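# Set tonearm tracking force using counterweight and stylus gauge

## Task

A freshly mounted cartridge sits on the record player's tonearm, and its counterweight has not been adjusted. Use the stylus force gauge standing on the mat to set the counterweight so the tracking force is inside the range from the cartridge data sheet (manual item 7: 1.8 to 2.2 grams). Finish with the tonearm locked by its clamp in the rest and nothing moving; the result must hold without the robot holding anything. It fails if at any moment: the robot contacts the stylus; the stylus or the front of the cartridge is pushed hard; the stylus comes down on or strikes anything quickly; the stylus or cartridge contacts the mat, the platter or any fixed part of the player; or the counterweight is rotated while the stylus or cartridge sits on the gauge. Knocking or placing anything off the table also fails it.

## Robot and tools

Robot: two 6-joint arms, left_arm and right_arm, each with a parallel gripper, facing each other across a table. Scene frame: origin at table centre, table top at z = +0.020 m, +z up; left_arm's base is on the +y side at (-0.022, +0.512, +0.073) m, right_arm's at (-0.058, -0.457, +0.080) m. The names left and right are labels, not image sides. A gripper's fingers point along its +x and close along its y; the reported hand point lies between the pads, roughly 3 to 4 cm behind the fingertips, and can be somewhat off at long reach.

Record player facts (manual pictures 1 and 2, via show_instructions): rotating the counterweight counterclockwise as seen from the front of the player increases force by 3 g per full turn. Its scale ring (0 to 3 g, read against the line on the stub) rotates along with it and is not zeroed, so use it only for relative turns. The clamp opens by pressing its short outer tail and closes by pushing the hook back over the tube. The cue lever pushed back raises the lift bar; pushed forward it lowers the arm gently. The gauge shows load on its tongue up to 5.00 g and goes blank above that; lowering the arm onto it with the cue lever is always safe. It gives a true reading only when the stylus rests on it, the lift bar is clear of the tube, and no gripper touches tonearm or gauge. With the arm unclamped in its rest, the nose of the tube rising means negative force; gripping the counterweight can also lift an unclamped tube. Never turn the counterweight while the stylus is on the gauge: raise it first with the cue lever.

execute_actions(actions, pictures): actions is a list holding zero or one item. Empty list: returns the state without commanding anything. Move: {"rows": [[14 numbers], ...], "steps": n}, n from 1 to 15 (default 15), each step 1/30 s; each row covers one step and the final row repeats to fill the remaining steps; at most 15 rows. Wait: {"steps": n} with n up to 300, counted from the last result and including your reply time. pictures (true/false) chooses whether camera images come back; by default they do. A refused call sends nothing.

Each row is one flat list of 14 numbers for both arms together, even if one arm stays still: left_arm waist, shoulder, elbow, wrist pitch, wrist yaw, wrist roll, opening, then the same seven for right_arm. The six joint values are absolute target angles in radians (the same convention as the Joint positions line), not offsets. Ranges per arm: waist -3.054 to 3.054, shoulder 0.000 to 3.142, elbow 0.000 to 2.356, wrist pitch -1.571 to 1.571, wrist yaw -1.571 to 1.571, wrist roll -3.142 to 3.142. Targets more than 0.010 rad outside a range and further out than the current angle are refused; true ends may differ by up to 0.010 rad, and a target beyond one is clipped there, reported as "joint sent to its limit" (possibly about an earlier action). Opening is an absolute value from -1 to 1: +1 fully open (0.088 m pad gap), empty fingers meet near -0.80, lower values add nothing. A full close needs about 0.5 s.

Motion limits: each step the target may lead the measured angle by at most 0.211 rad (waist, shoulder, elbow), 0.213 (wrist pitch), 0.267 (wrist yaw), 0.228 (wrist roll); if targets would shift a hand more than 70 mm from where it is, all that arm's targets are pulled back proportionally. Friction may leave joints short of target, especially at long reach or for tiny moves, so check Joint positions after each move. Between calls arms keep heading to the last row until they settle or a step is HELD.

Result lines: per-arm state with end_effector_position (m), end_effector_quat_wxyz and velocities in the scene frame; Joint positions and Joint velocities (six joints in rad, rad/s, then pad gap in m); grip_measured, the measured opening on the command scale (each gripper may be off by about 1 mm). To hold something, command an opening clearly below grip_measured; the bigger the gap, the harder the squeeze (about 34 N per pad max; fast closes squeeze harder). "joint command not followed" means a clearance check altered or blocked joint targets; HELD marks steps whose row was not sent. MOTOR HOT appears from 50 °C; at 95 °C an OVER-TEMPERATURE FAULT holds the arm, and if it does not cool within 30 to 60 s it goes limp. Contact torque reaching a load limit (N m: waist 18, shoulder 22.3, elbow 22.2, wrist pitch 5.86, wrist yaw 5.84, wrist roll 5.48, held weight included) stops that arm for 10 s and drops the rest of the call.

zoom_image(camera, region): enlarges [x0, y0, x1, y1] pixels (at most 504 by 504) of a camera's latest image; cameras cam_head_left, cam_head_right, cam_high, cam_low, cam_left_wrist, cam_right_wrist, all 504x504, with calibration given per camera. show_instructions(): displays the reference pages. read_manual(section): returns licence texts only. finished_scene(scene): ends and grades the current scene irreversibly; it must hold its goal.

Avoid: arms colliding or pressing each other (mounts count), hard pushes, drops, slams, fast approaches, and anything falling off the table. Move smoothly and economically.

Each tool is called after "Request:" as name(argument=value, ...) on one line, values as JSON.

Reference images:

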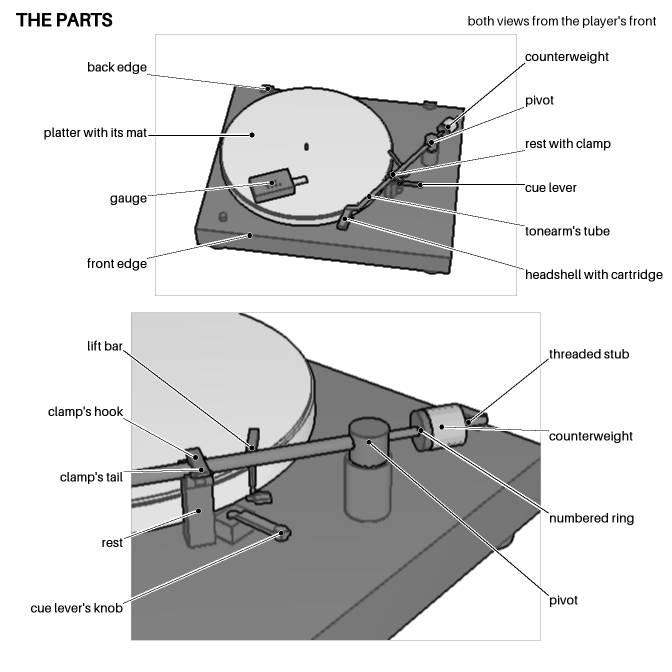

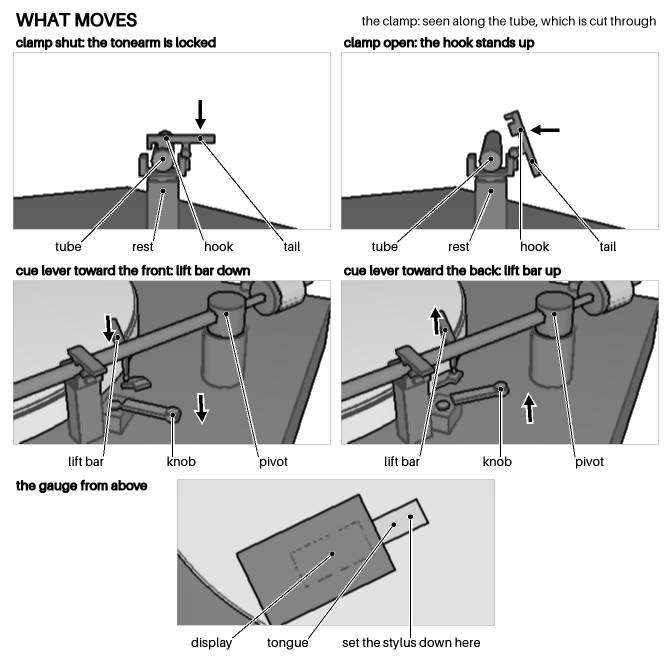

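## Session

Request:
execute_actions(actions=[])

Scene clock: 0.00 s of 12600.00 s.
left_arm: end_effector_position=(+0.2132, +0.1062, +0.3777) grip_measured=+0.834 end_effector_quat_wxyz=(-0.388, +0.821, -0.321, -0.270) end_effector_velocity=(-0.001, +0.003, +0.002) end_effector_angular_velocity=(+0.009, -0.007, -0.003) | right_arm: end_effector_position=(+0.3370, -0.1419, +0.3764) grip_measured=+0.845 end_effector_quat_wxyz=(+0.785, +0.107, +0.292, +0.535) end_effector_velocity=(-0.005, +0.001, +0.001) end_effector_angular_velocity=(+0.010, +0.008, +0.032)
Joint positions: left_arm=[ 0.925  1.95   2.179 -1.147 -0.513 -3.015  0.08 ] | right_arm=[-1.592  1.831  1.677 -0.343 -0.764  0.178  0.08 ]
Joint velocities: left_arm=[-0.002 -0.007 -0.002 -0.007 -0.007  0.007 -0.   ] | right_arm=[-0.002 -0.002 -0.002 -0.007 -0.037 -0.007 -0.   ]
Heat: left arm: hottest waist 32 °C (+0.0 °C/min); right arm: hottest elbow 32 °C (+0.0 °C/min).

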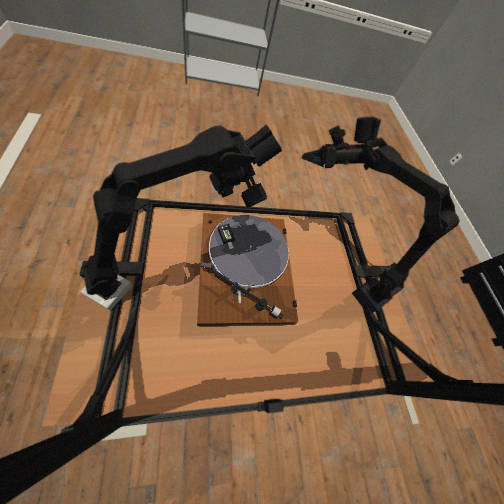

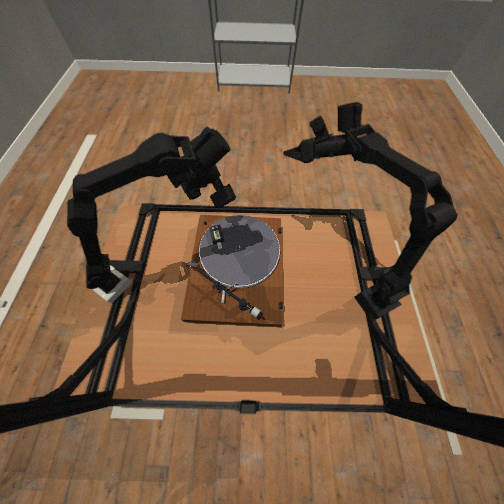

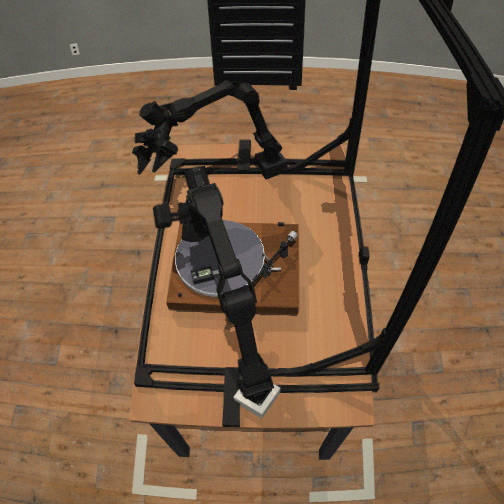

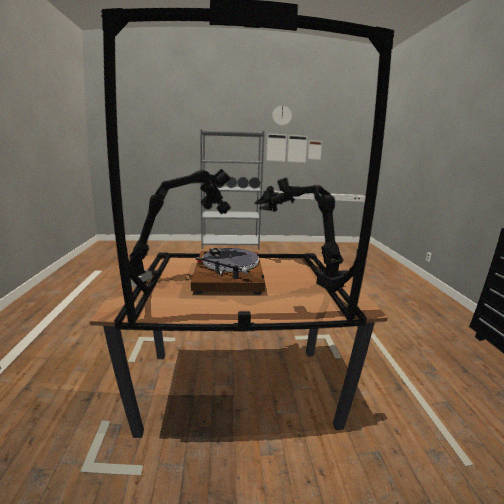

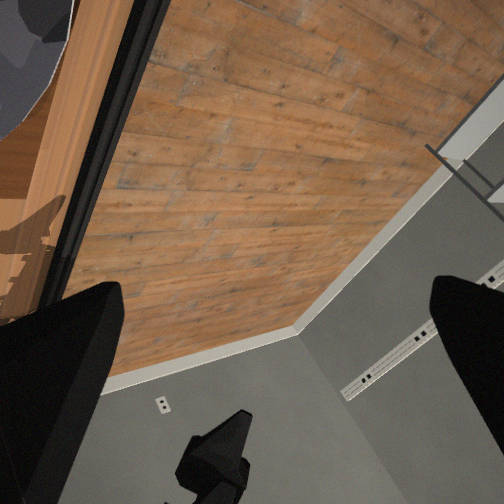

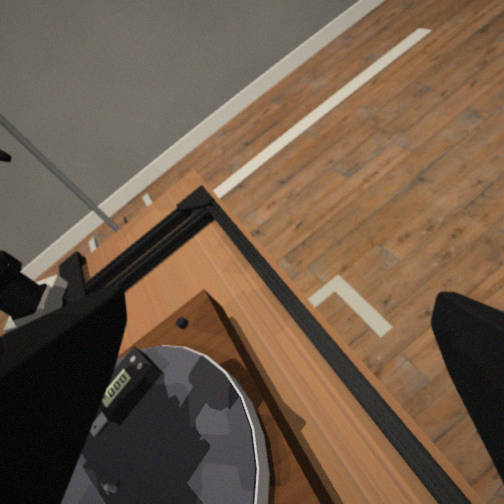

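Request:
zoom_image(camera="cam_head_right", region=[170, 200, 300, 330])

Request:
zoom_image(camera="cam_head_left", region=[180, 200, 310, 330])

Request:
zoom_image(camera="cam_high", region=[160, 200, 310, 320])

Request:
zoom_image(camera="cam_low", region=[180, 230, 280, 310])

Region (170, 200, 300, 330) of cam_head_right's 504x504 image, scaled by 3.877, with more detail than that image has.

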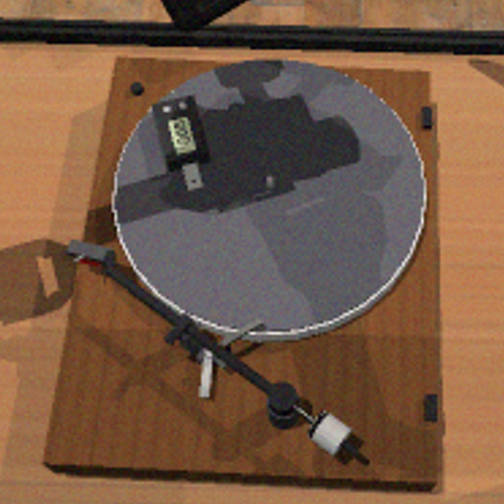

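Region (180, 200, 310, 330) of cam_head_left's 504x504 image, scaled by 3.877, with more detail than that image has.

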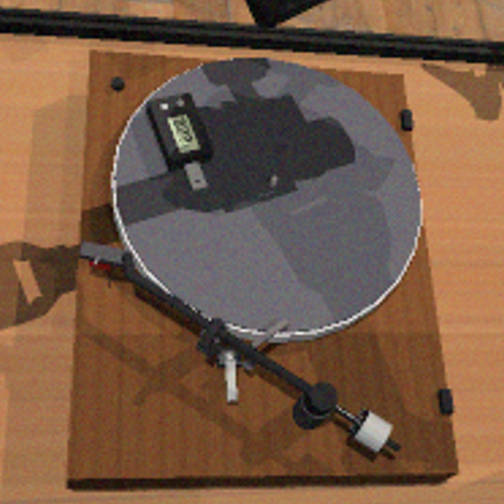

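Region (160, 200, 310, 320) of cam_high's 504x504 image, scaled by 3.360, with more detail than that image has; it fills the top 403 rows of this view, and the rest is white.

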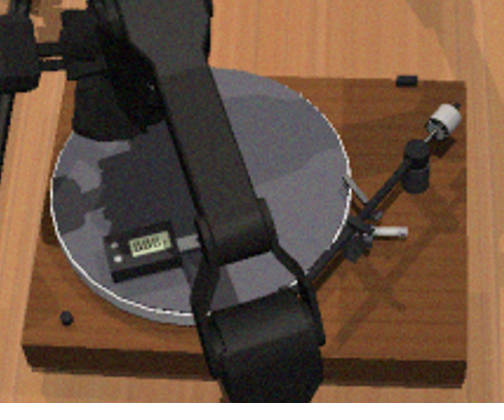

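Region (180, 230, 280, 310) of cam_low's 504x504 image, scaled by 5.040, with more detail than that image has; it fills the top 403 rows of this view, and the rest is white.

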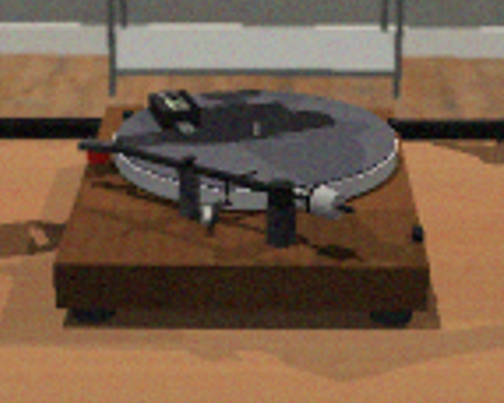

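Request:
execute_actions(actions=[{"rows":[[0.925,1.0,1.2,-0.8,0,0,0.8,-1.592,1.831,1.677,-0.343,0,0,0.8]],"steps":15}], pictures=false)

Request:
execute_actions(actions=[{"steps":40}], pictures=false)

Request:
execute_actions(actions=[{"rows":[[0.925,1.0,1.2,-0.8,0,0,0.8,-0.487,2.0,2.237,-1.368,0,0,0.8]],"steps":15}], pictures=false)

Request:
execute_actions(actions=[{"steps":30}], pictures=false)

Request:
execute_actions(actions=[{"rows":[[0.925,1.0,1.2,-0.8,0,0,0.8,-0.487,2.091,2.237,-1.368,0,0,0.8]],"steps":15}])

Scene clock: 38.73 s of 12600.00 s.
left_arm: end_effector_position=(+0.0891, +0.2247, +0.4003) grip_measured=+0.800 end_effector_quat_wxyz=(-0.557, +0.584, -0.585, +0.078) end_effector_velocity=(-0.139, +0.340, -0.132) end_effector_angular_velocity=(+0.524, -1.512, -1.134) | right_arm: end_effector_position=(+0.4160, -0.2174, +0.3565) grip_measured=+0.800 end_effector_quat_wxyz=(+0.942, -0.052, +0.241, +0.230) end_effector_velocity=(+0.008, -0.020, -0.004) end_effector_angular_velocity=(-0.088, -0.031, -0.122)
Joint positions: left_arm=[ 0.924  1.102  1.315 -0.808 -0.006 -2.034  0.078] | right_arm=[-1.595  1.831  1.677 -0.343 -0.018  0.005  0.078]
Joint velocities: left_arm=[-0.007 -1.516 -1.355 -0.095  0.037  1.956 -0.   ] | right_arm=[ 0.002 -0.002 -0.007 -0.007  0.154 -0.022 -0.   ]
Heat: left arm: hottest shoulder 41 °C (+13.9 °C/min); right arm: hottest shoulder 37 °C (+7.7 °C/min).
Steps of this call (steps 1 to 90: nothing new was sent; then 35.23 s passed at rest; steps 91 to 105: all 15 steps of this action). Readings (joint positions):
91: left_arm=[0.928 1.915 2.132 -1.088 -0.452 -2.960] | right_arm=[-1.589 1.831 1.677 -0.343 -0.708 0.135]
92: left_arm=[0.930 1.871 2.065 -1.026 -0.366 -2.893] | right_arm=[-1.587 1.831 1.677 -0.343 -0.624 0.093]
94: left_arm=[0.929 1.771 1.937 -0.915 -0.208 -2.761] | right_arm=[-1.587 1.831 1.677 -0.343 -0.469 0.047]
98: left_arm=[0.924 1.531 1.707 -0.827 -0.048 -2.497] | right_arm=[-1.589 1.831 1.677 -0.343 -0.166 0.015]
105: the state above

Scene clock: 40.07 s of 12600.00 s.
left_arm: end_effector_position=(+0.0808, +0.2447, +0.3855) grip_measured=+0.800 end_effector_quat_wxyz=(+0.789, +0.164, +0.244, -0.539) end_effector_velocity=(-0.000, +0.001, -0.002) end_effector_angular_velocity=(+0.015, -0.018, -0.009) | right_arm: end_effector_position=(+0.4167, -0.2189, +0.3564) grip_measured=+0.800 end_effector_quat_wxyz=(+0.943, -0.054, +0.240, +0.224) end_effector_velocity=(-0.000, -0.003, -0.001) end_effector_angular_velocity=(-0.001, +0.008, -0.012)
Joint positions: left_arm=[ 0.924  1.005  1.21  -0.803 -0.002 -0.007  0.078] | right_arm=[-1.594  1.831  1.677 -0.343 -0.005  0.004  0.078]
Joint velocities: left_arm=[-0.002 -0.002 -0.002 -0.007 -0.007  0.022  0.   ] | right_arm=[-0.002 -0.002 -0.002 -0.007  0.007  0.007 -0.   ]
Heat: left arm: hottest shoulder 40 °C (+12.0 °C/min); right arm: hottest shoulder 37 °C (+7.5 °C/min).
Steps of this call (steps 1 to 40: the robot went on to your last target). Readings (joint positions):
1: left_arm=[0.924 1.062 1.280 -0.810 -0.005 -1.969] | right_arm=[-1.595 1.831 1.677 -0.343 -0.014 0.005]
2: left_arm=[0.924 1.035 1.258 -0.809 -0.004 -1.903] | right_arm=[-1.595 1.831 1.677 -0.343 -0.011 0.005]
4: left_arm=[0.924 1.013 1.236 -0.803 -0.003 -1.772] | right_arm=[-1.595 1.831 1.677 -0.343 -0.008 0.005]
8: left_arm=[0.924 1.009 1.214 -0.803 -0.002 -1.511] | right_arm=[-1.594 1.831 1.677 -0.343 -0.006 0.004]
40: the state above

Scene clock: 40.57 s of 12600.00 s.
left_arm: end_effector_position=(+0.0808, +0.2447, +0.3853) grip_measured=+0.800 end_effector_quat_wxyz=(+0.789, +0.165, +0.244, -0.540) end_effector_velocity=(+0.000, +0.001, -0.003) end_effector_angular_velocity=(+0.011, +0.006, +0.008) | right_arm: end_effector_position=(+0.2335, -0.0268, +0.3740) grip_measured=+0.800 end_effector_quat_wxyz=(+0.823, -0.172, +0.324, +0.433) end_effector_velocity=(-0.581, +0.227, +0.061) end_effector_angular_velocity=(-0.435, +0.294, +1.180)
Joint positions: left_arm=[ 0.924  1.005  1.21  -0.803 -0.002 -0.004  0.078] | right_arm=[-1.08   1.99   2.148 -0.909  0.007  0.004  0.078]
Joint velocities: left_arm=[-0.002  0.002 -0.002 -0.007 -0.007 -0.007  0.   ] | right_arm=[ 1.17   0.002  0.628 -1.15  -0.007 -0.007 -0.   ]
Heat: left arm: hottest shoulder 40 °C (+11.8 °C/min); right arm: hottest shoulder 37 °C (+7.4 °C/min).
Steps of this call (steps 1 to 15: all 15 steps of this action). Readings (joint positions):
1: left_arm=[0.924 1.005 1.210 -0.803 -0.002 -0.006] | right_arm=[-1.586 1.848 1.704 -0.384 0.005 0.004]
2: left_arm=[0.924 1.005 1.210 -0.803 -0.002 -0.006] | right_arm=[-1.565 1.868 1.741 -0.417 0.008 0.004]
4: left_arm=[0.924 1.005 1.210 -0.803 -0.002 -0.005] | right_arm=[-1.500 1.911 1.815 -0.494 0.008 0.004]
8: left_arm=[0.924 1.005 1.210 -0.803 -0.002 -0.004] | right_arm=[-1.346 1.971 1.946 -0.652 0.007 0.004]
15: the state above

Scene clock: 41.57 s of 12600.00 s.
left_arm: end_effector_position=(+0.0808, +0.2447, +0.3853) grip_measured=+0.800 end_effector_quat_wxyz=(+0.789, +0.165, +0.244, -0.540) end_effector_velocity=(+0.001, -0.000, +0.005) end_effector_angular_velocity=(-0.017, -0.004, +0.008) | right_arm: end_effector_position=(-0.0576, -0.0112, +0.3416) grip_measured=+0.800 end_effector_quat_wxyz=(+0.597, -0.378, +0.382, +0.596) end_effector_velocity=(-0.002, -0.002, -0.000) end_effector_angular_velocity=(-0.007, -0.003, +0.025)
Joint positions: left_arm=[ 0.924  1.005  1.21  -0.803 -0.002 -0.004  0.078] | right_arm=[-0.488  1.994  2.226 -1.366 -0.003  0.004  0.078]
Joint velocities: left_arm=[-0.002 -0.002  0.007  0.007 -0.007 -0.007 -0.   ] | right_arm=[ 0.002 -0.002 -0.002 -0.007 -0.007 -0.022 -0.   ]
Heat: left arm: hottest shoulder 40 °C (+11.5 °C/min); right arm: hottest shoulder 37 °C (+7.2 °C/min).
Steps of this call (steps 1 to 30: the robot went on to your last target). Readings (joint positions):
1: left_arm=[0.924 1.005 1.210 -0.803 -0.002 -0.004] | right_arm=[-1.041 1.990 2.167 -0.948 0.007 0.004]
2: left_arm=[0.924 1.005 1.210 -0.803 -0.002 -0.004] | right_arm=[-1.001 1.990 2.181 -0.988 0.007 0.004]
4: left_arm=[0.924 1.005 1.210 -0.803 -0.002 -0.004] | right_arm=[-0.919 1.990 2.197 -1.071 0.007 0.004]
8: left_arm=[0.924 1.005 1.210 -0.803 -0.002 -0.004] | right_arm=[-0.750 1.992 2.209 -1.235 0.007 0.004]
30: the state above

Scene clock: 42.07 s of 12600.00 s.
left_arm: end_effector_position=(+0.0808, +0.2447, +0.3853) grip_measured=+0.800 end_effector_quat_wxyz=(+0.789, +0.165, +0.244, -0.540) end_effector_velocity=(+0.002, +0.002, -0.002) end_effector_angular_velocity=(+0.009, -0.003, +0.020) | right_arm: end_effector_position=(-0.0576, +0.0033, +0.3014) grip_measured=+0.800 end_effector_quat_wxyz=(+0.579, -0.404, +0.409, +0.578) end_effector_velocity=(-0.000, -0.002, +0.001) end_effector_angular_velocity=(-0.002, -0.004, -0.007)
Joint positions: left_arm=[ 0.924  1.005  1.21  -0.803 -0.002 -0.004  0.078] | right_arm=[-0.488  2.094  2.236 -1.367 -0.003  0.004  0.078]
Joint velocities: left_arm=[-0.002 -0.002 -0.002 -0.007 -0.022 -0.007 -0.   ] | right_arm=[ 0.002 -0.002  0.002 -0.007  0.007  0.007 -0.   ]
Heat: left arm: hottest shoulder 40 °C (+11.4 °C/min); right arm: hottest shoulder 37 °C (+7.1 °C/min).
Steps of this call (steps 1 to 15: all 15 steps of this action). Readings (joint positions):
1: left_arm=[0.924 1.005 1.210 -0.803 -0.002 -0.004] | right_arm=[-0.488 2.006 2.229 -1.368 -0.003 0.004]
2: left_arm=[0.924 1.005 1.210 -0.803 -0.002 -0.004] | right_arm=[-0.488 2.017 2.235 -1.368 -0.003 0.004]
4: left_arm=[0.924 1.005 1.210 -0.803 -0.002 -0.004] | right_arm=[-0.488 2.043 2.238 -1.367 -0.003 0.004]
8: left_arm=[0.924 1.005 1.210 -0.803 -0.002 -0.004] | right_arm=[-0.488 2.091 2.237 -1.367 -0.003 0.004]
15: the state above
camera_calibration (this result's frames):
cam_left_wrist: T_world_to_cam=[[-0.94726, -0.320382, 0.00738274, 0.16022], [-0.269965, 0.785358, -0.557075, 0.0656583], [0.172678, -0.529688, -0.830429, 0.515008], [0, 0, 0, 1]] pos_world=[0.0805651, 0.27256, 0.463071]
cam_right_wrist: T_world_to_cam=[[0.999712, 0.0174168, 0.0165137, 0.0604974], [0.0166163, -0.998736, 0.047431, 0.0160187], [0.0173189, -0.0471429, -0.998738, 0.378549], [0, 0, 0, 1]] pos_world=[-0.0673022, 0.0327907, 0.376313]

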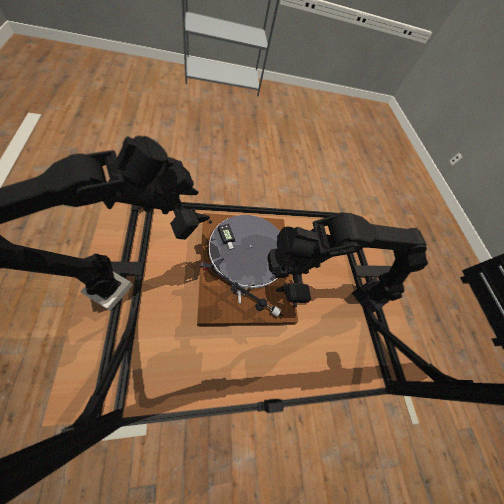

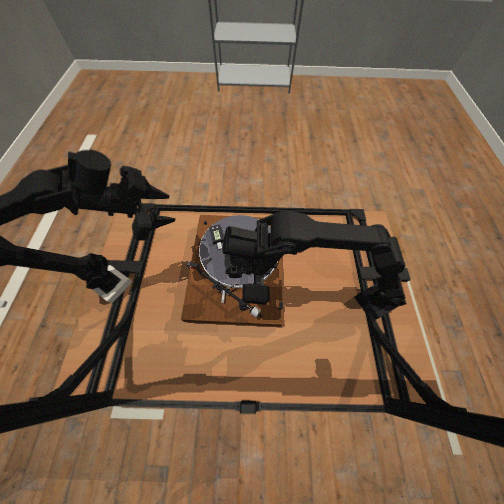

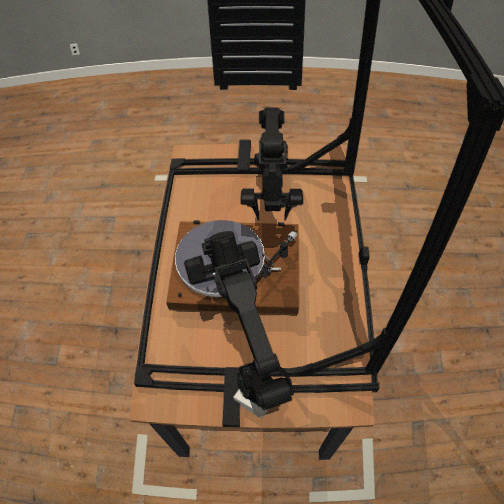

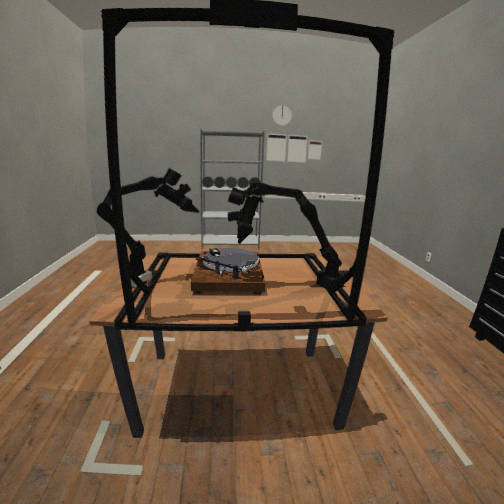

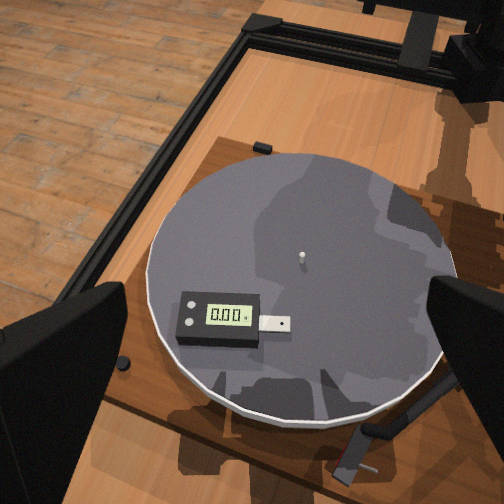

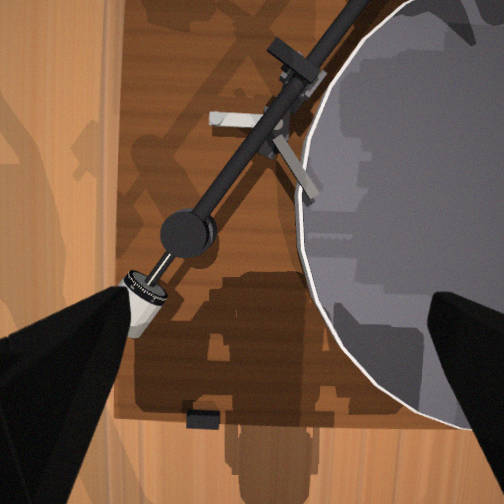

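Request:
execute_actions(actions=[{"rows":[[0.925,1.0,1.2,-0.8,0,0,0.8,-0.35,2.091,2.237,-1.368,0,0,0.8]],"steps":15}])

Request:
zoom_image(camera="cam_right_wrist", region=[120, 0, 420, 300])

Scene clock: 44.90 s of 12600.00 s.
left_arm: end_effector_position=(+0.0808, +0.2448, +0.3853) grip_measured=+0.800 end_effector_quat_wxyz=(+0.789, +0.165, +0.244, -0.540) end_effector_velocity=(-0.003, -0.001, +0.002) end_effector_angular_velocity=(-0.011, -0.006, -0.018) | right_arm: end_effector_position=(-0.1202, -0.0010, +0.3016) grip_measured=+0.800 end_effector_quat_wxyz=(+0.539, -0.432, +0.379, +0.616) end_effector_velocity=(+0.014, +0.000, -0.002) end_effector_angular_velocity=(-0.013, +0.003, -0.022)
Joint positions: left_arm=[ 0.924  1.005  1.21  -0.803 -0.002 -0.004  0.078] | right_arm=[-0.351  2.094  2.236 -1.367 -0.001  0.004  0.078]
Joint velocities: left_arm=[-0.007 -0.007 -0.002  0.007  0.007  0.007 -0.   ] | right_arm=[-0.032  0.002 -0.002 -0.007 -0.007 -0.007 -0.   ]
Heat: left arm: hottest shoulder 40 °C (+10.7 °C/min); right arm: hottest shoulder 38 °C (+8.0 °C/min).
Steps of this call (steps 1 to 15: the robot went on to your last target; steps 16 to 70: nothing new was sent; steps 71 to 85: all 15 steps of this action). Readings (joint positions):
71: left_arm=[0.924 1.005 1.210 -0.803 -0.002 -0.004] | right_arm=[-0.481 2.094 2.236 -1.367 0.005 0.004]
72: left_arm=[0.924 1.005 1.210 -0.803 -0.002 -0.004] | right_arm=[-0.460 2.094 2.236 -1.367 0.008 0.004]
74: left_arm=[0.924 1.005 1.210 -0.803 -0.002 -0.004] | right_arm=[-0.401 2.094 2.236 -1.367 0.005 0.004]
78: left_arm=[0.924 1.005 1.210 -0.803 -0.002 -0.004] | right_arm=[-0.335 2.094 2.236 -1.367 -0.001 0.004]
85: the state above
camera_calibration (this result's frames):
cam_left_wrist: T_world_to_cam=[[-0.94726, -0.320382, 0.00738274, 0.160217], [-0.269965, 0.785358, -0.557075, 0.0655577], [0.172678, -0.529688, -0.830429, 0.51501], [0, 0, 0, 1]] pos_world=[0.0805346, 0.272639, 0.463017]
cam_right_wrist: T_world_to_cam=[[0.987927, 0.153818, 0.0184441, 0.121363], [0.152815, -0.987133, 0.0470852, 0.029298], [0.0254493, -0.0436982, -0.998721, 0.380577], [0, 0, 0, 1]] pos_world=[-0.13406, 0.0268839, 0.376472]

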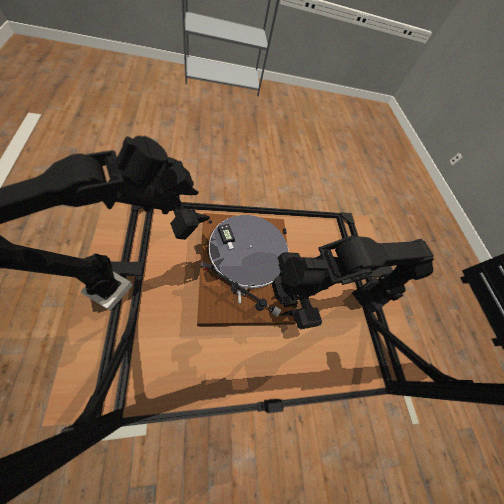

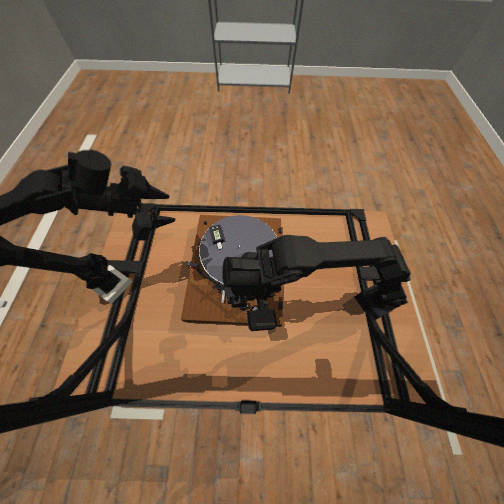

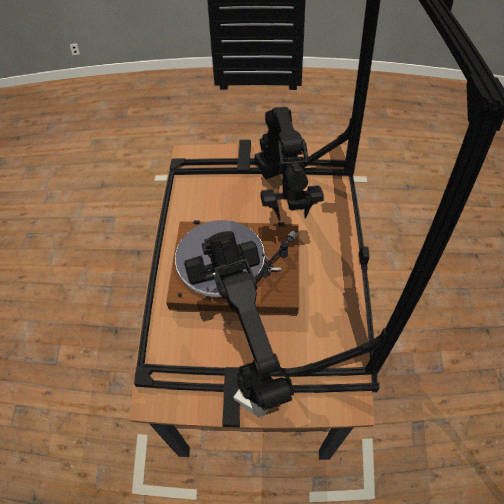

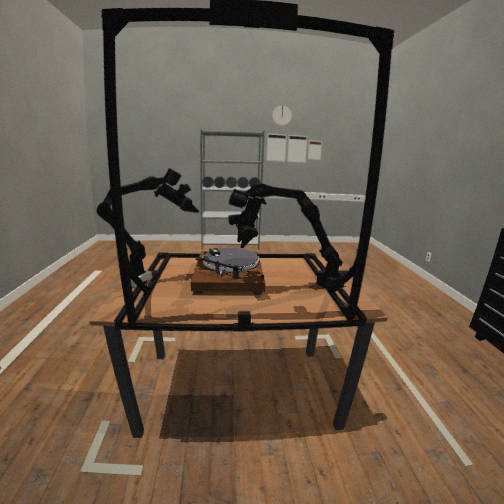

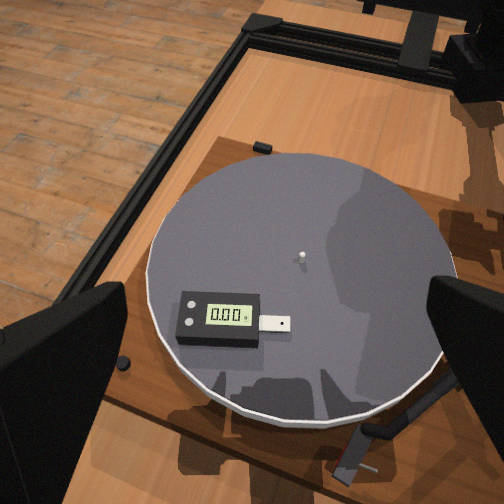

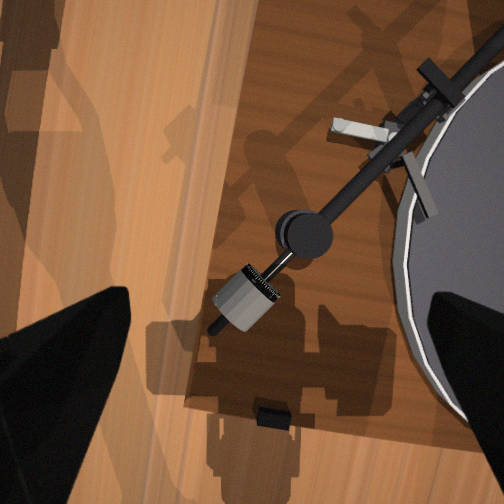

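Region (120, 0, 420, 300) of cam_right_wrist's 504x504 image, scaled by 1.680, with more detail than that image has.

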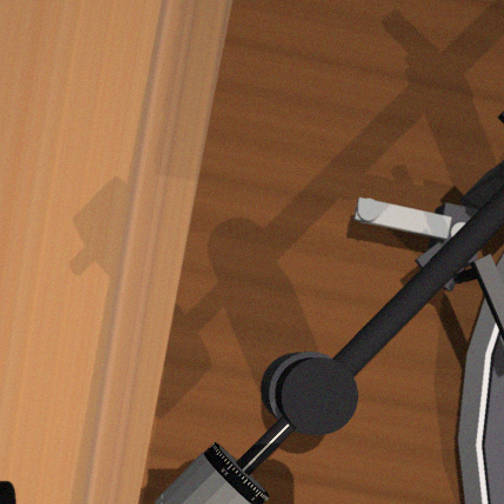

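Request:
execute_actions(actions=[{"rows":[[0.925,1.0,1.2,-0.8,0,0,-0.9,0.284,1.8,1.4,0.4,1.365,0,0.8]],"steps":15}], pictures=false)

Request:
execute_actions(actions=[{"steps":30}], pictures=false)

Request:
execute_actions(actions=[{"rows":[[0.473,1.6,1.949,-1.494,0,0,-0.9,0.284,2.176,0.666,1.51,1.365,0,0.8]],"steps":15}], pictures=false)

Request:
execute_actions(actions=[{"steps":25}], pictures=false)

Request:
execute_actions(actions=[{"rows":[[0.473,2.026,1.949,-1.494,0,0,-0.9,0.284,2.176,0.666,1.51,1.365,0,0.8]],"steps":15}], pictures=false)

Request:
execute_actions(actions=[{"steps":15}])

Scene clock: 106.53 s of 12600.00 s.
left_arm: end_effector_position=(+0.0808, +0.2448, +0.3850) grip_measured=-0.799 end_effector_quat_wxyz=(+0.789, +0.165, +0.244, -0.540) end_effector_velocity=(+0.001, +0.004, -0.004) end_effector_angular_velocity=(+0.018, +0.013, +0.028) | right_arm: end_effector_position=(-0.2622, -0.0606, +0.3117) grip_measured=+0.800 end_effector_quat_wxyz=(+0.745, -0.394, -0.063, +0.534) end_effector_velocity=(+0.195, +0.021, -0.003) end_effector_angular_velocity=(+1.623, -0.703, -1.521)
Joint positions: left_arm=[ 0.924  1.005  1.209 -0.803 -0.002 -0.004  0.   ] | right_arm=[ 0.297  1.81   1.453 -0.467  1.109  0.003  0.078]
Joint velocities: left_arm=[-0.002 -0.002 -0.002 -0.022 -0.022 -0.022  0.   ] | right_arm=[-0.007  0.193 -0.896  1.751  2.234 -0.007 -0.   ]
Heat: left arm: hottest wrist pitch 37 °C (-2.0 °C/min); right arm: hottest shoulder 43 °C (+5.0 °C/min).
Steps of this call (steps 1 to 15: the robot went on to your last target; steps 16 to 90: nothing new was sent; then 58.13 s passed at rest; steps 91 to 105: all 15 steps of this action). Readings (joint positions):
91: left_arm=[0.924 1.005 1.209 -0.803 -0.002 -0.004] | right_arm=[-0.337 2.060 2.191 -1.312 0.064 0.004]
92: left_arm=[0.924 1.005 1.209 -0.803 -0.001 -0.004] | right_arm=[-0.303 2.022 2.131 -1.257 0.145 0.004]
94: left_arm=[0.924 1.005 1.209 -0.803 -0.002 -0.004] | right_arm=[-0.203 1.935 2.014 -1.143 0.286 0.004]
98: left_arm=[0.924 1.005 1.209 -0.803 -0.002 -0.004] | right_arm=[0.051 1.809 1.806 -0.888 0.594 0.004]
105: the state above

Scene clock: 107.53 s of 12600.00 s.
left_arm: end_effector_position=(+0.0808, +0.2448, +0.3850) grip_measured=-0.799 end_effector_quat_wxyz=(+0.789, +0.165, +0.244, -0.540) end_effector_velocity=(+0.001, -0.000, +0.001) end_effector_angular_velocity=(-0.008, -0.001, +0.008) | right_arm: end_effector_position=(-0.2508, -0.0457, +0.4015) grip_measured=+0.800 end_effector_quat_wxyz=(+0.883, +0.001, +0.000, +0.470) end_effector_velocity=(-0.001, +0.001, +0.001) end_effector_angular_velocity=(-0.006, -0.008, +0.020)
Joint positions: left_arm=[ 0.924  1.005  1.209 -0.803 -0.002 -0.004  0.   ] | right_arm=[0.282 1.804 1.407 0.398 1.36  0.    0.078]
Joint velocities: left_arm=[-0.002 -0.002 -0.002  0.007 -0.007 -0.007  0.   ] | right_arm=[-0.002 -0.007 -0.002 -0.007 -0.022 -0.007 -0.   ]
Heat: left arm: hottest wrist pitch 37 °C (-2.0 °C/min); right arm: hottest shoulder 43 °C (+5.1 °C/min).
Steps of this call (steps 1 to 30: the robot went on to your last target). Readings (joint positions):
1: left_arm=[0.924 1.005 1.209 -0.803 -0.002 -0.004] | right_arm=[0.294 1.816 1.429 -0.406 1.182 0.003]
2: left_arm=[0.924 1.005 1.209 -0.803 -0.002 -0.004] | right_arm=[0.290 1.819 1.416 -0.344 1.239 0.003]
4: left_arm=[0.924 1.005 1.209 -0.803 -0.002 -0.004] | right_arm=[0.282 1.818 1.408 -0.219 1.303 0.003]
8: left_arm=[0.924 1.005 1.209 -0.803 -0.002 -0.004] | right_arm=[0.280 1.808 1.408 0.031 1.347 0.002]
30: the state above

Scene clock: 108.03 s of 12600.00 s.
left_arm: end_effector_position=(-0.0484, +0.1847, +0.3733) grip_measured=-0.799 end_effector_quat_wxyz=(+0.568, +0.401, +0.374, -0.614) end_effector_velocity=(-0.001, +0.018, +0.133) end_effector_angular_velocity=(-0.329, +0.016, -0.016) | right_arm: end_effector_position=(-0.2231, -0.0745, +0.1603) grip_measured=+0.800 end_effector_quat_wxyz=(+0.875, -0.130, -0.037, +0.466) end_effector_velocity=(+0.286, -0.296, -0.387) end_effector_angular_velocity=(-0.357, -0.333, +0.033)
Joint positions: left_arm=[ 0.479  1.598  1.913 -1.477  0.002 -0.004  0.   ] | right_arm=[0.283 2.155 0.878 1.006 1.361 0.002 0.078]
Joint velocities: left_arm=[-0.012 -0.076  0.408 -0.154 -0.007  0.007  0.   ] | right_arm=[-0.002  0.369 -1.863  1.751 -0.037 -0.007  0.   ]
Heat: left arm: hottest wrist pitch 37 °C (-2.0 °C/min); right arm: hottest shoulder 43 °C (+5.1 °C/min).
Steps of this call (steps 1 to 15: all 15 steps of this action). Readings (joint positions):
1: left_arm=[0.894 1.040 1.249 -0.869 -0.016 -0.004] | right_arm=[0.282 1.815 1.393 0.431 1.360 0.001]
2: left_arm=[0.835 1.089 1.310 -0.932 -0.011 -0.003] | right_arm=[0.282 1.826 1.376 0.467 1.361 0.000]
4: left_arm=[0.713 1.207 1.435 -1.040 -0.003 -0.003] | right_arm=[0.282 1.865 1.332 0.529 1.361 0.000]
8: left_arm=[0.522 1.453 1.670 -1.290 0.004 -0.003] | right_arm=[0.282 1.988 1.215 0.654 1.361 0.000]
15: the state above

Scene clock: 108.87 s of 12600.00 s.
left_arm: end_effector_position=(-0.0489, +0.1867, +0.3801) grip_measured=-0.799 end_effector_quat_wxyz=(+0.569, +0.398, +0.370, -0.617) end_effector_velocity=(+0.003, +0.002, +0.001) end_effector_angular_velocity=(+0.001, -0.023, -0.000) | right_arm: end_effector_position=(-0.1922, -0.1063, +0.1603) grip_measured=+0.800 end_effector_quat_wxyz=(+0.884, +0.001, +0.000, +0.468) end_effector_velocity=(-0.002, +0.002, -0.002) end_effector_angular_velocity=(-0.020, -0.021, +0.020)
Joint positions: left_arm=[ 0.476  1.596  1.938 -1.492  0.002 -0.004  0.   ] | right_arm=[ 0.283  2.178  0.672  1.508  1.365 -0.     0.078]
Joint velocities: left_arm=[-0.002 -0.002  0.002 -0.007 -0.022  0.007  0.   ] | right_arm=[-0.002 -0.002 -0.002 -0.022 -0.022 -0.007 -0.   ]
Heat: left arm: hottest wrist pitch 37 °C (-2.0 °C/min); right arm: hottest shoulder 43 °C (+5.0 °C/min).
Steps of this call (steps 1 to 25: the robot went on to your last target). Readings (joint positions):
1: left_arm=[0.478 1.596 1.924 -1.480 0.002 -0.004] | right_arm=[0.283 2.165 0.815 1.065 1.361 0.002]
2: left_arm=[0.478 1.594 1.932 -1.483 0.002 -0.004] | right_arm=[0.283 2.172 0.762 1.125 1.363 0.002]
4: left_arm=[0.477 1.594 1.937 -1.488 0.002 -0.004] | right_arm=[0.283 2.181 0.699 1.246 1.365 0.002]
8: left_arm=[0.477 1.596 1.937 -1.491 0.002 -0.004] | right_arm=[0.283 2.179 0.679 1.444 1.365 0.000]
25: the state above

Scene clock: 109.37 s of 12600.00 s.
left_arm: end_effector_position=(-0.0536, +0.1288, +0.2301) grip_measured=-0.799 end_effector_quat_wxyz=(+0.475, +0.523, +0.486, -0.514) end_effector_velocity=(+0.001, +0.012, +0.053) end_effector_angular_velocity=(-0.125, +0.003, +0.005) | right_arm: end_effector_position=(-0.1922, -0.1063, +0.1603) grip_measured=+0.800 end_effector_quat_wxyz=(+0.884, +0.001, +0.000, +0.468) end_effector_velocity=(+0.001, -0.000, +0.000) end_effector_angular_velocity=(-0.002, -0.004, +0.005)
Joint positions: left_arm=[ 0.476  2.038  1.941 -1.492  0.002 -0.004  0.   ] | right_arm=[ 0.283  2.178  0.672  1.508  1.365 -0.     0.078]
Joint velocities: left_arm=[-0.002 -0.144  0.002 -0.022 -0.007 -0.007  0.   ] | right_arm=[-0.002 -0.002 -0.007  0.007 -0.007 -0.007 -0.   ]
Heat: left arm: hottest wrist pitch 37 °C (-2.0 °C/min); right arm: hottest shoulder 43 °C (+5.0 °C/min).
Steps of this call (steps 1 to 15: all 15 steps of this action). Readings (joint positions):
1: left_arm=[0.476 1.623 1.943 -1.500 0.002 -0.004] | right_arm=[0.283 2.178 0.672 1.508 1.365 -0.000]
2: left_arm=[0.476 1.650 1.954 -1.499 0.002 -0.004] | right_arm=[0.283 2.178 0.672 1.508 1.365 -0.000]
4: left_arm=[0.476 1.729 1.960 -1.491 0.002 -0.004] | right_arm=[0.283 2.178 0.672 1.508 1.365 -0.000]
8: left_arm=[0.476 1.935 1.960 -1.490 0.002 -0.004] | right_arm=[0.283 2.178 0.672 1.508 1.365 -0.000]
15: the state above

Scene clock: 109.87 s of 12600.00 s.
left_arm: end_effector_position=(-0.0535, +0.1292, +0.2333) grip_measured=-0.799 end_effector_quat_wxyz=(+0.478, +0.521, +0.483, -0.517) end_effector_velocity=(+0.002, +0.004, +0.002) end_effector_angular_velocity=(+0.016, -0.009, +0.024) | right_arm: end_effector_position=(-0.1921, -0.1064, +0.1602) grip_measured=+0.800 end_effector_quat_wxyz=(+0.884, +0.001, +0.000, +0.468) end_effector_velocity=(-0.001, -0.002, +0.001) end_effector_angular_velocity=(-0.006, -0.008, -0.000)
Joint positions: left_arm=[ 0.476  2.03   1.942 -1.493  0.002 -0.004  0.   ] | right_arm=[ 0.283  2.178  0.672  1.508  1.365 -0.     0.078]
Joint velocities: left_arm=[ 0.002 -0.002  0.002 -0.022 -0.007 -0.022  0.   ] | right_arm=[ 0.007 -0.007 -0.002 -0.007  0.007 -0.007 -0.   ]
Heat: left arm: hottest wrist pitch 37 °C (-2.0 °C/min); right arm: hottest shoulder 43 °C (+5.0 °C/min).
Steps of this call (steps 1 to 15: the robot went on to your last target). Readings (joint positions):
1: left_arm=[0.476 2.034 1.941 -1.492 0.002 -0.004] | right_arm=[0.283 2.178 0.672 1.508 1.365 -0.000]
2: left_arm=[0.476 2.031 1.942 -1.493 0.002 -0.004] | right_arm=[0.283 2.178 0.672 1.508 1.365 -0.000]
4: left_arm=[0.476 2.030 1.942 -1.493 0.002 -0.004] | right_arm=[0.283 2.178 0.672 1.508 1.365 -0.000]
8: left_arm=[0.476 2.030 1.942 -1.493 0.002 -0.004] | right_arm=[0.283 2.178 0.672 1.508 1.365 -0.000]
15: the state above
All arms were judged still, so your last target was given up. Only a new action makes them travel on or press farther. Fingers that are still opening or closing keep moving.
camera_calibration (this result's frames):
cam_left_wrist: T_world_to_cam=[[-0.994324, 0.0975522, 0.0424652, -0.0676153], [0.10638, 0.918168, 0.381643, -0.180588], [-0.00176015, 0.383994, -0.923334, 0.24509], [0, 0, 0, 1]] pos_world=[-0.0475892, 0.0782931, 0.298091]
cam_right_wrist: T_world_to_cam=[[0.820654, -0.570797, 0.0267789, 0.100633], [-0.198202, -0.32829, -0.923548, 0.10105], [0.53595, 0.752606, -0.382546, 0.320663], [0, 0, 0, 1]] pos_world=[-0.234415, -0.150718, 0.213298]

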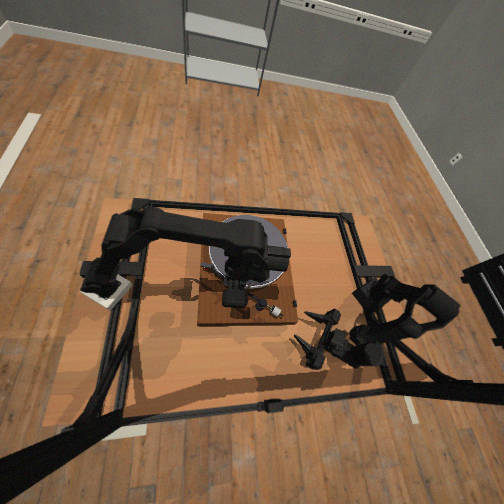

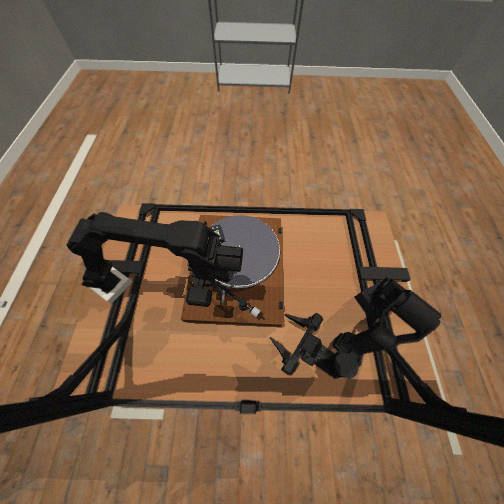

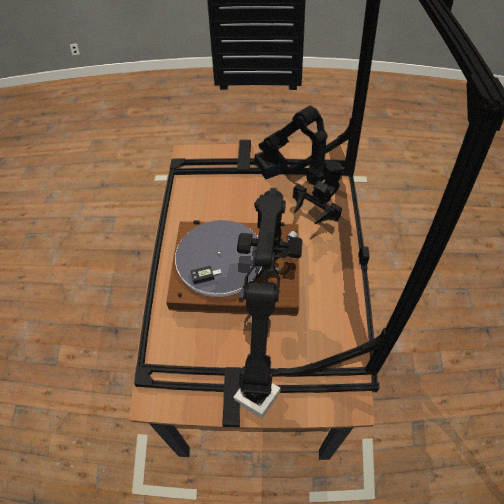

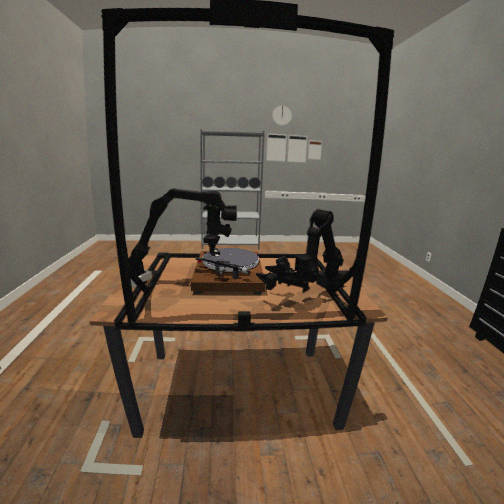

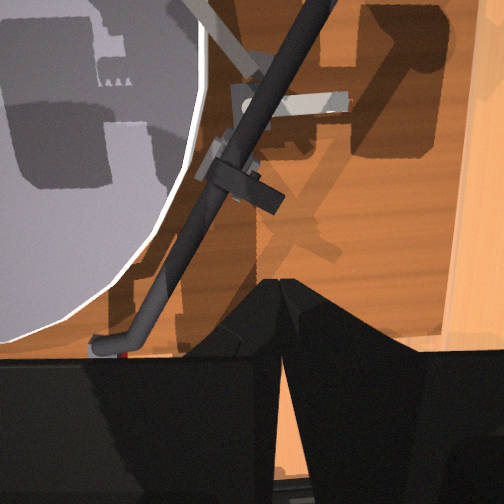

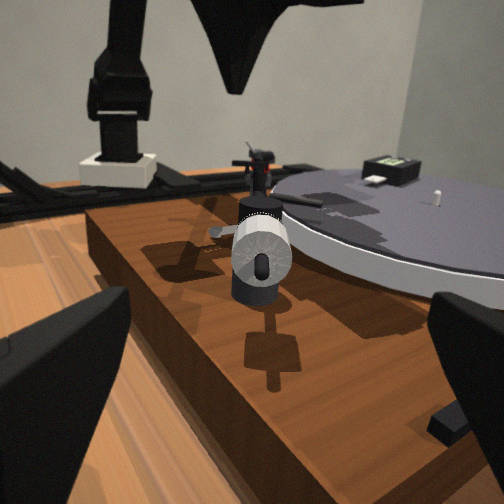

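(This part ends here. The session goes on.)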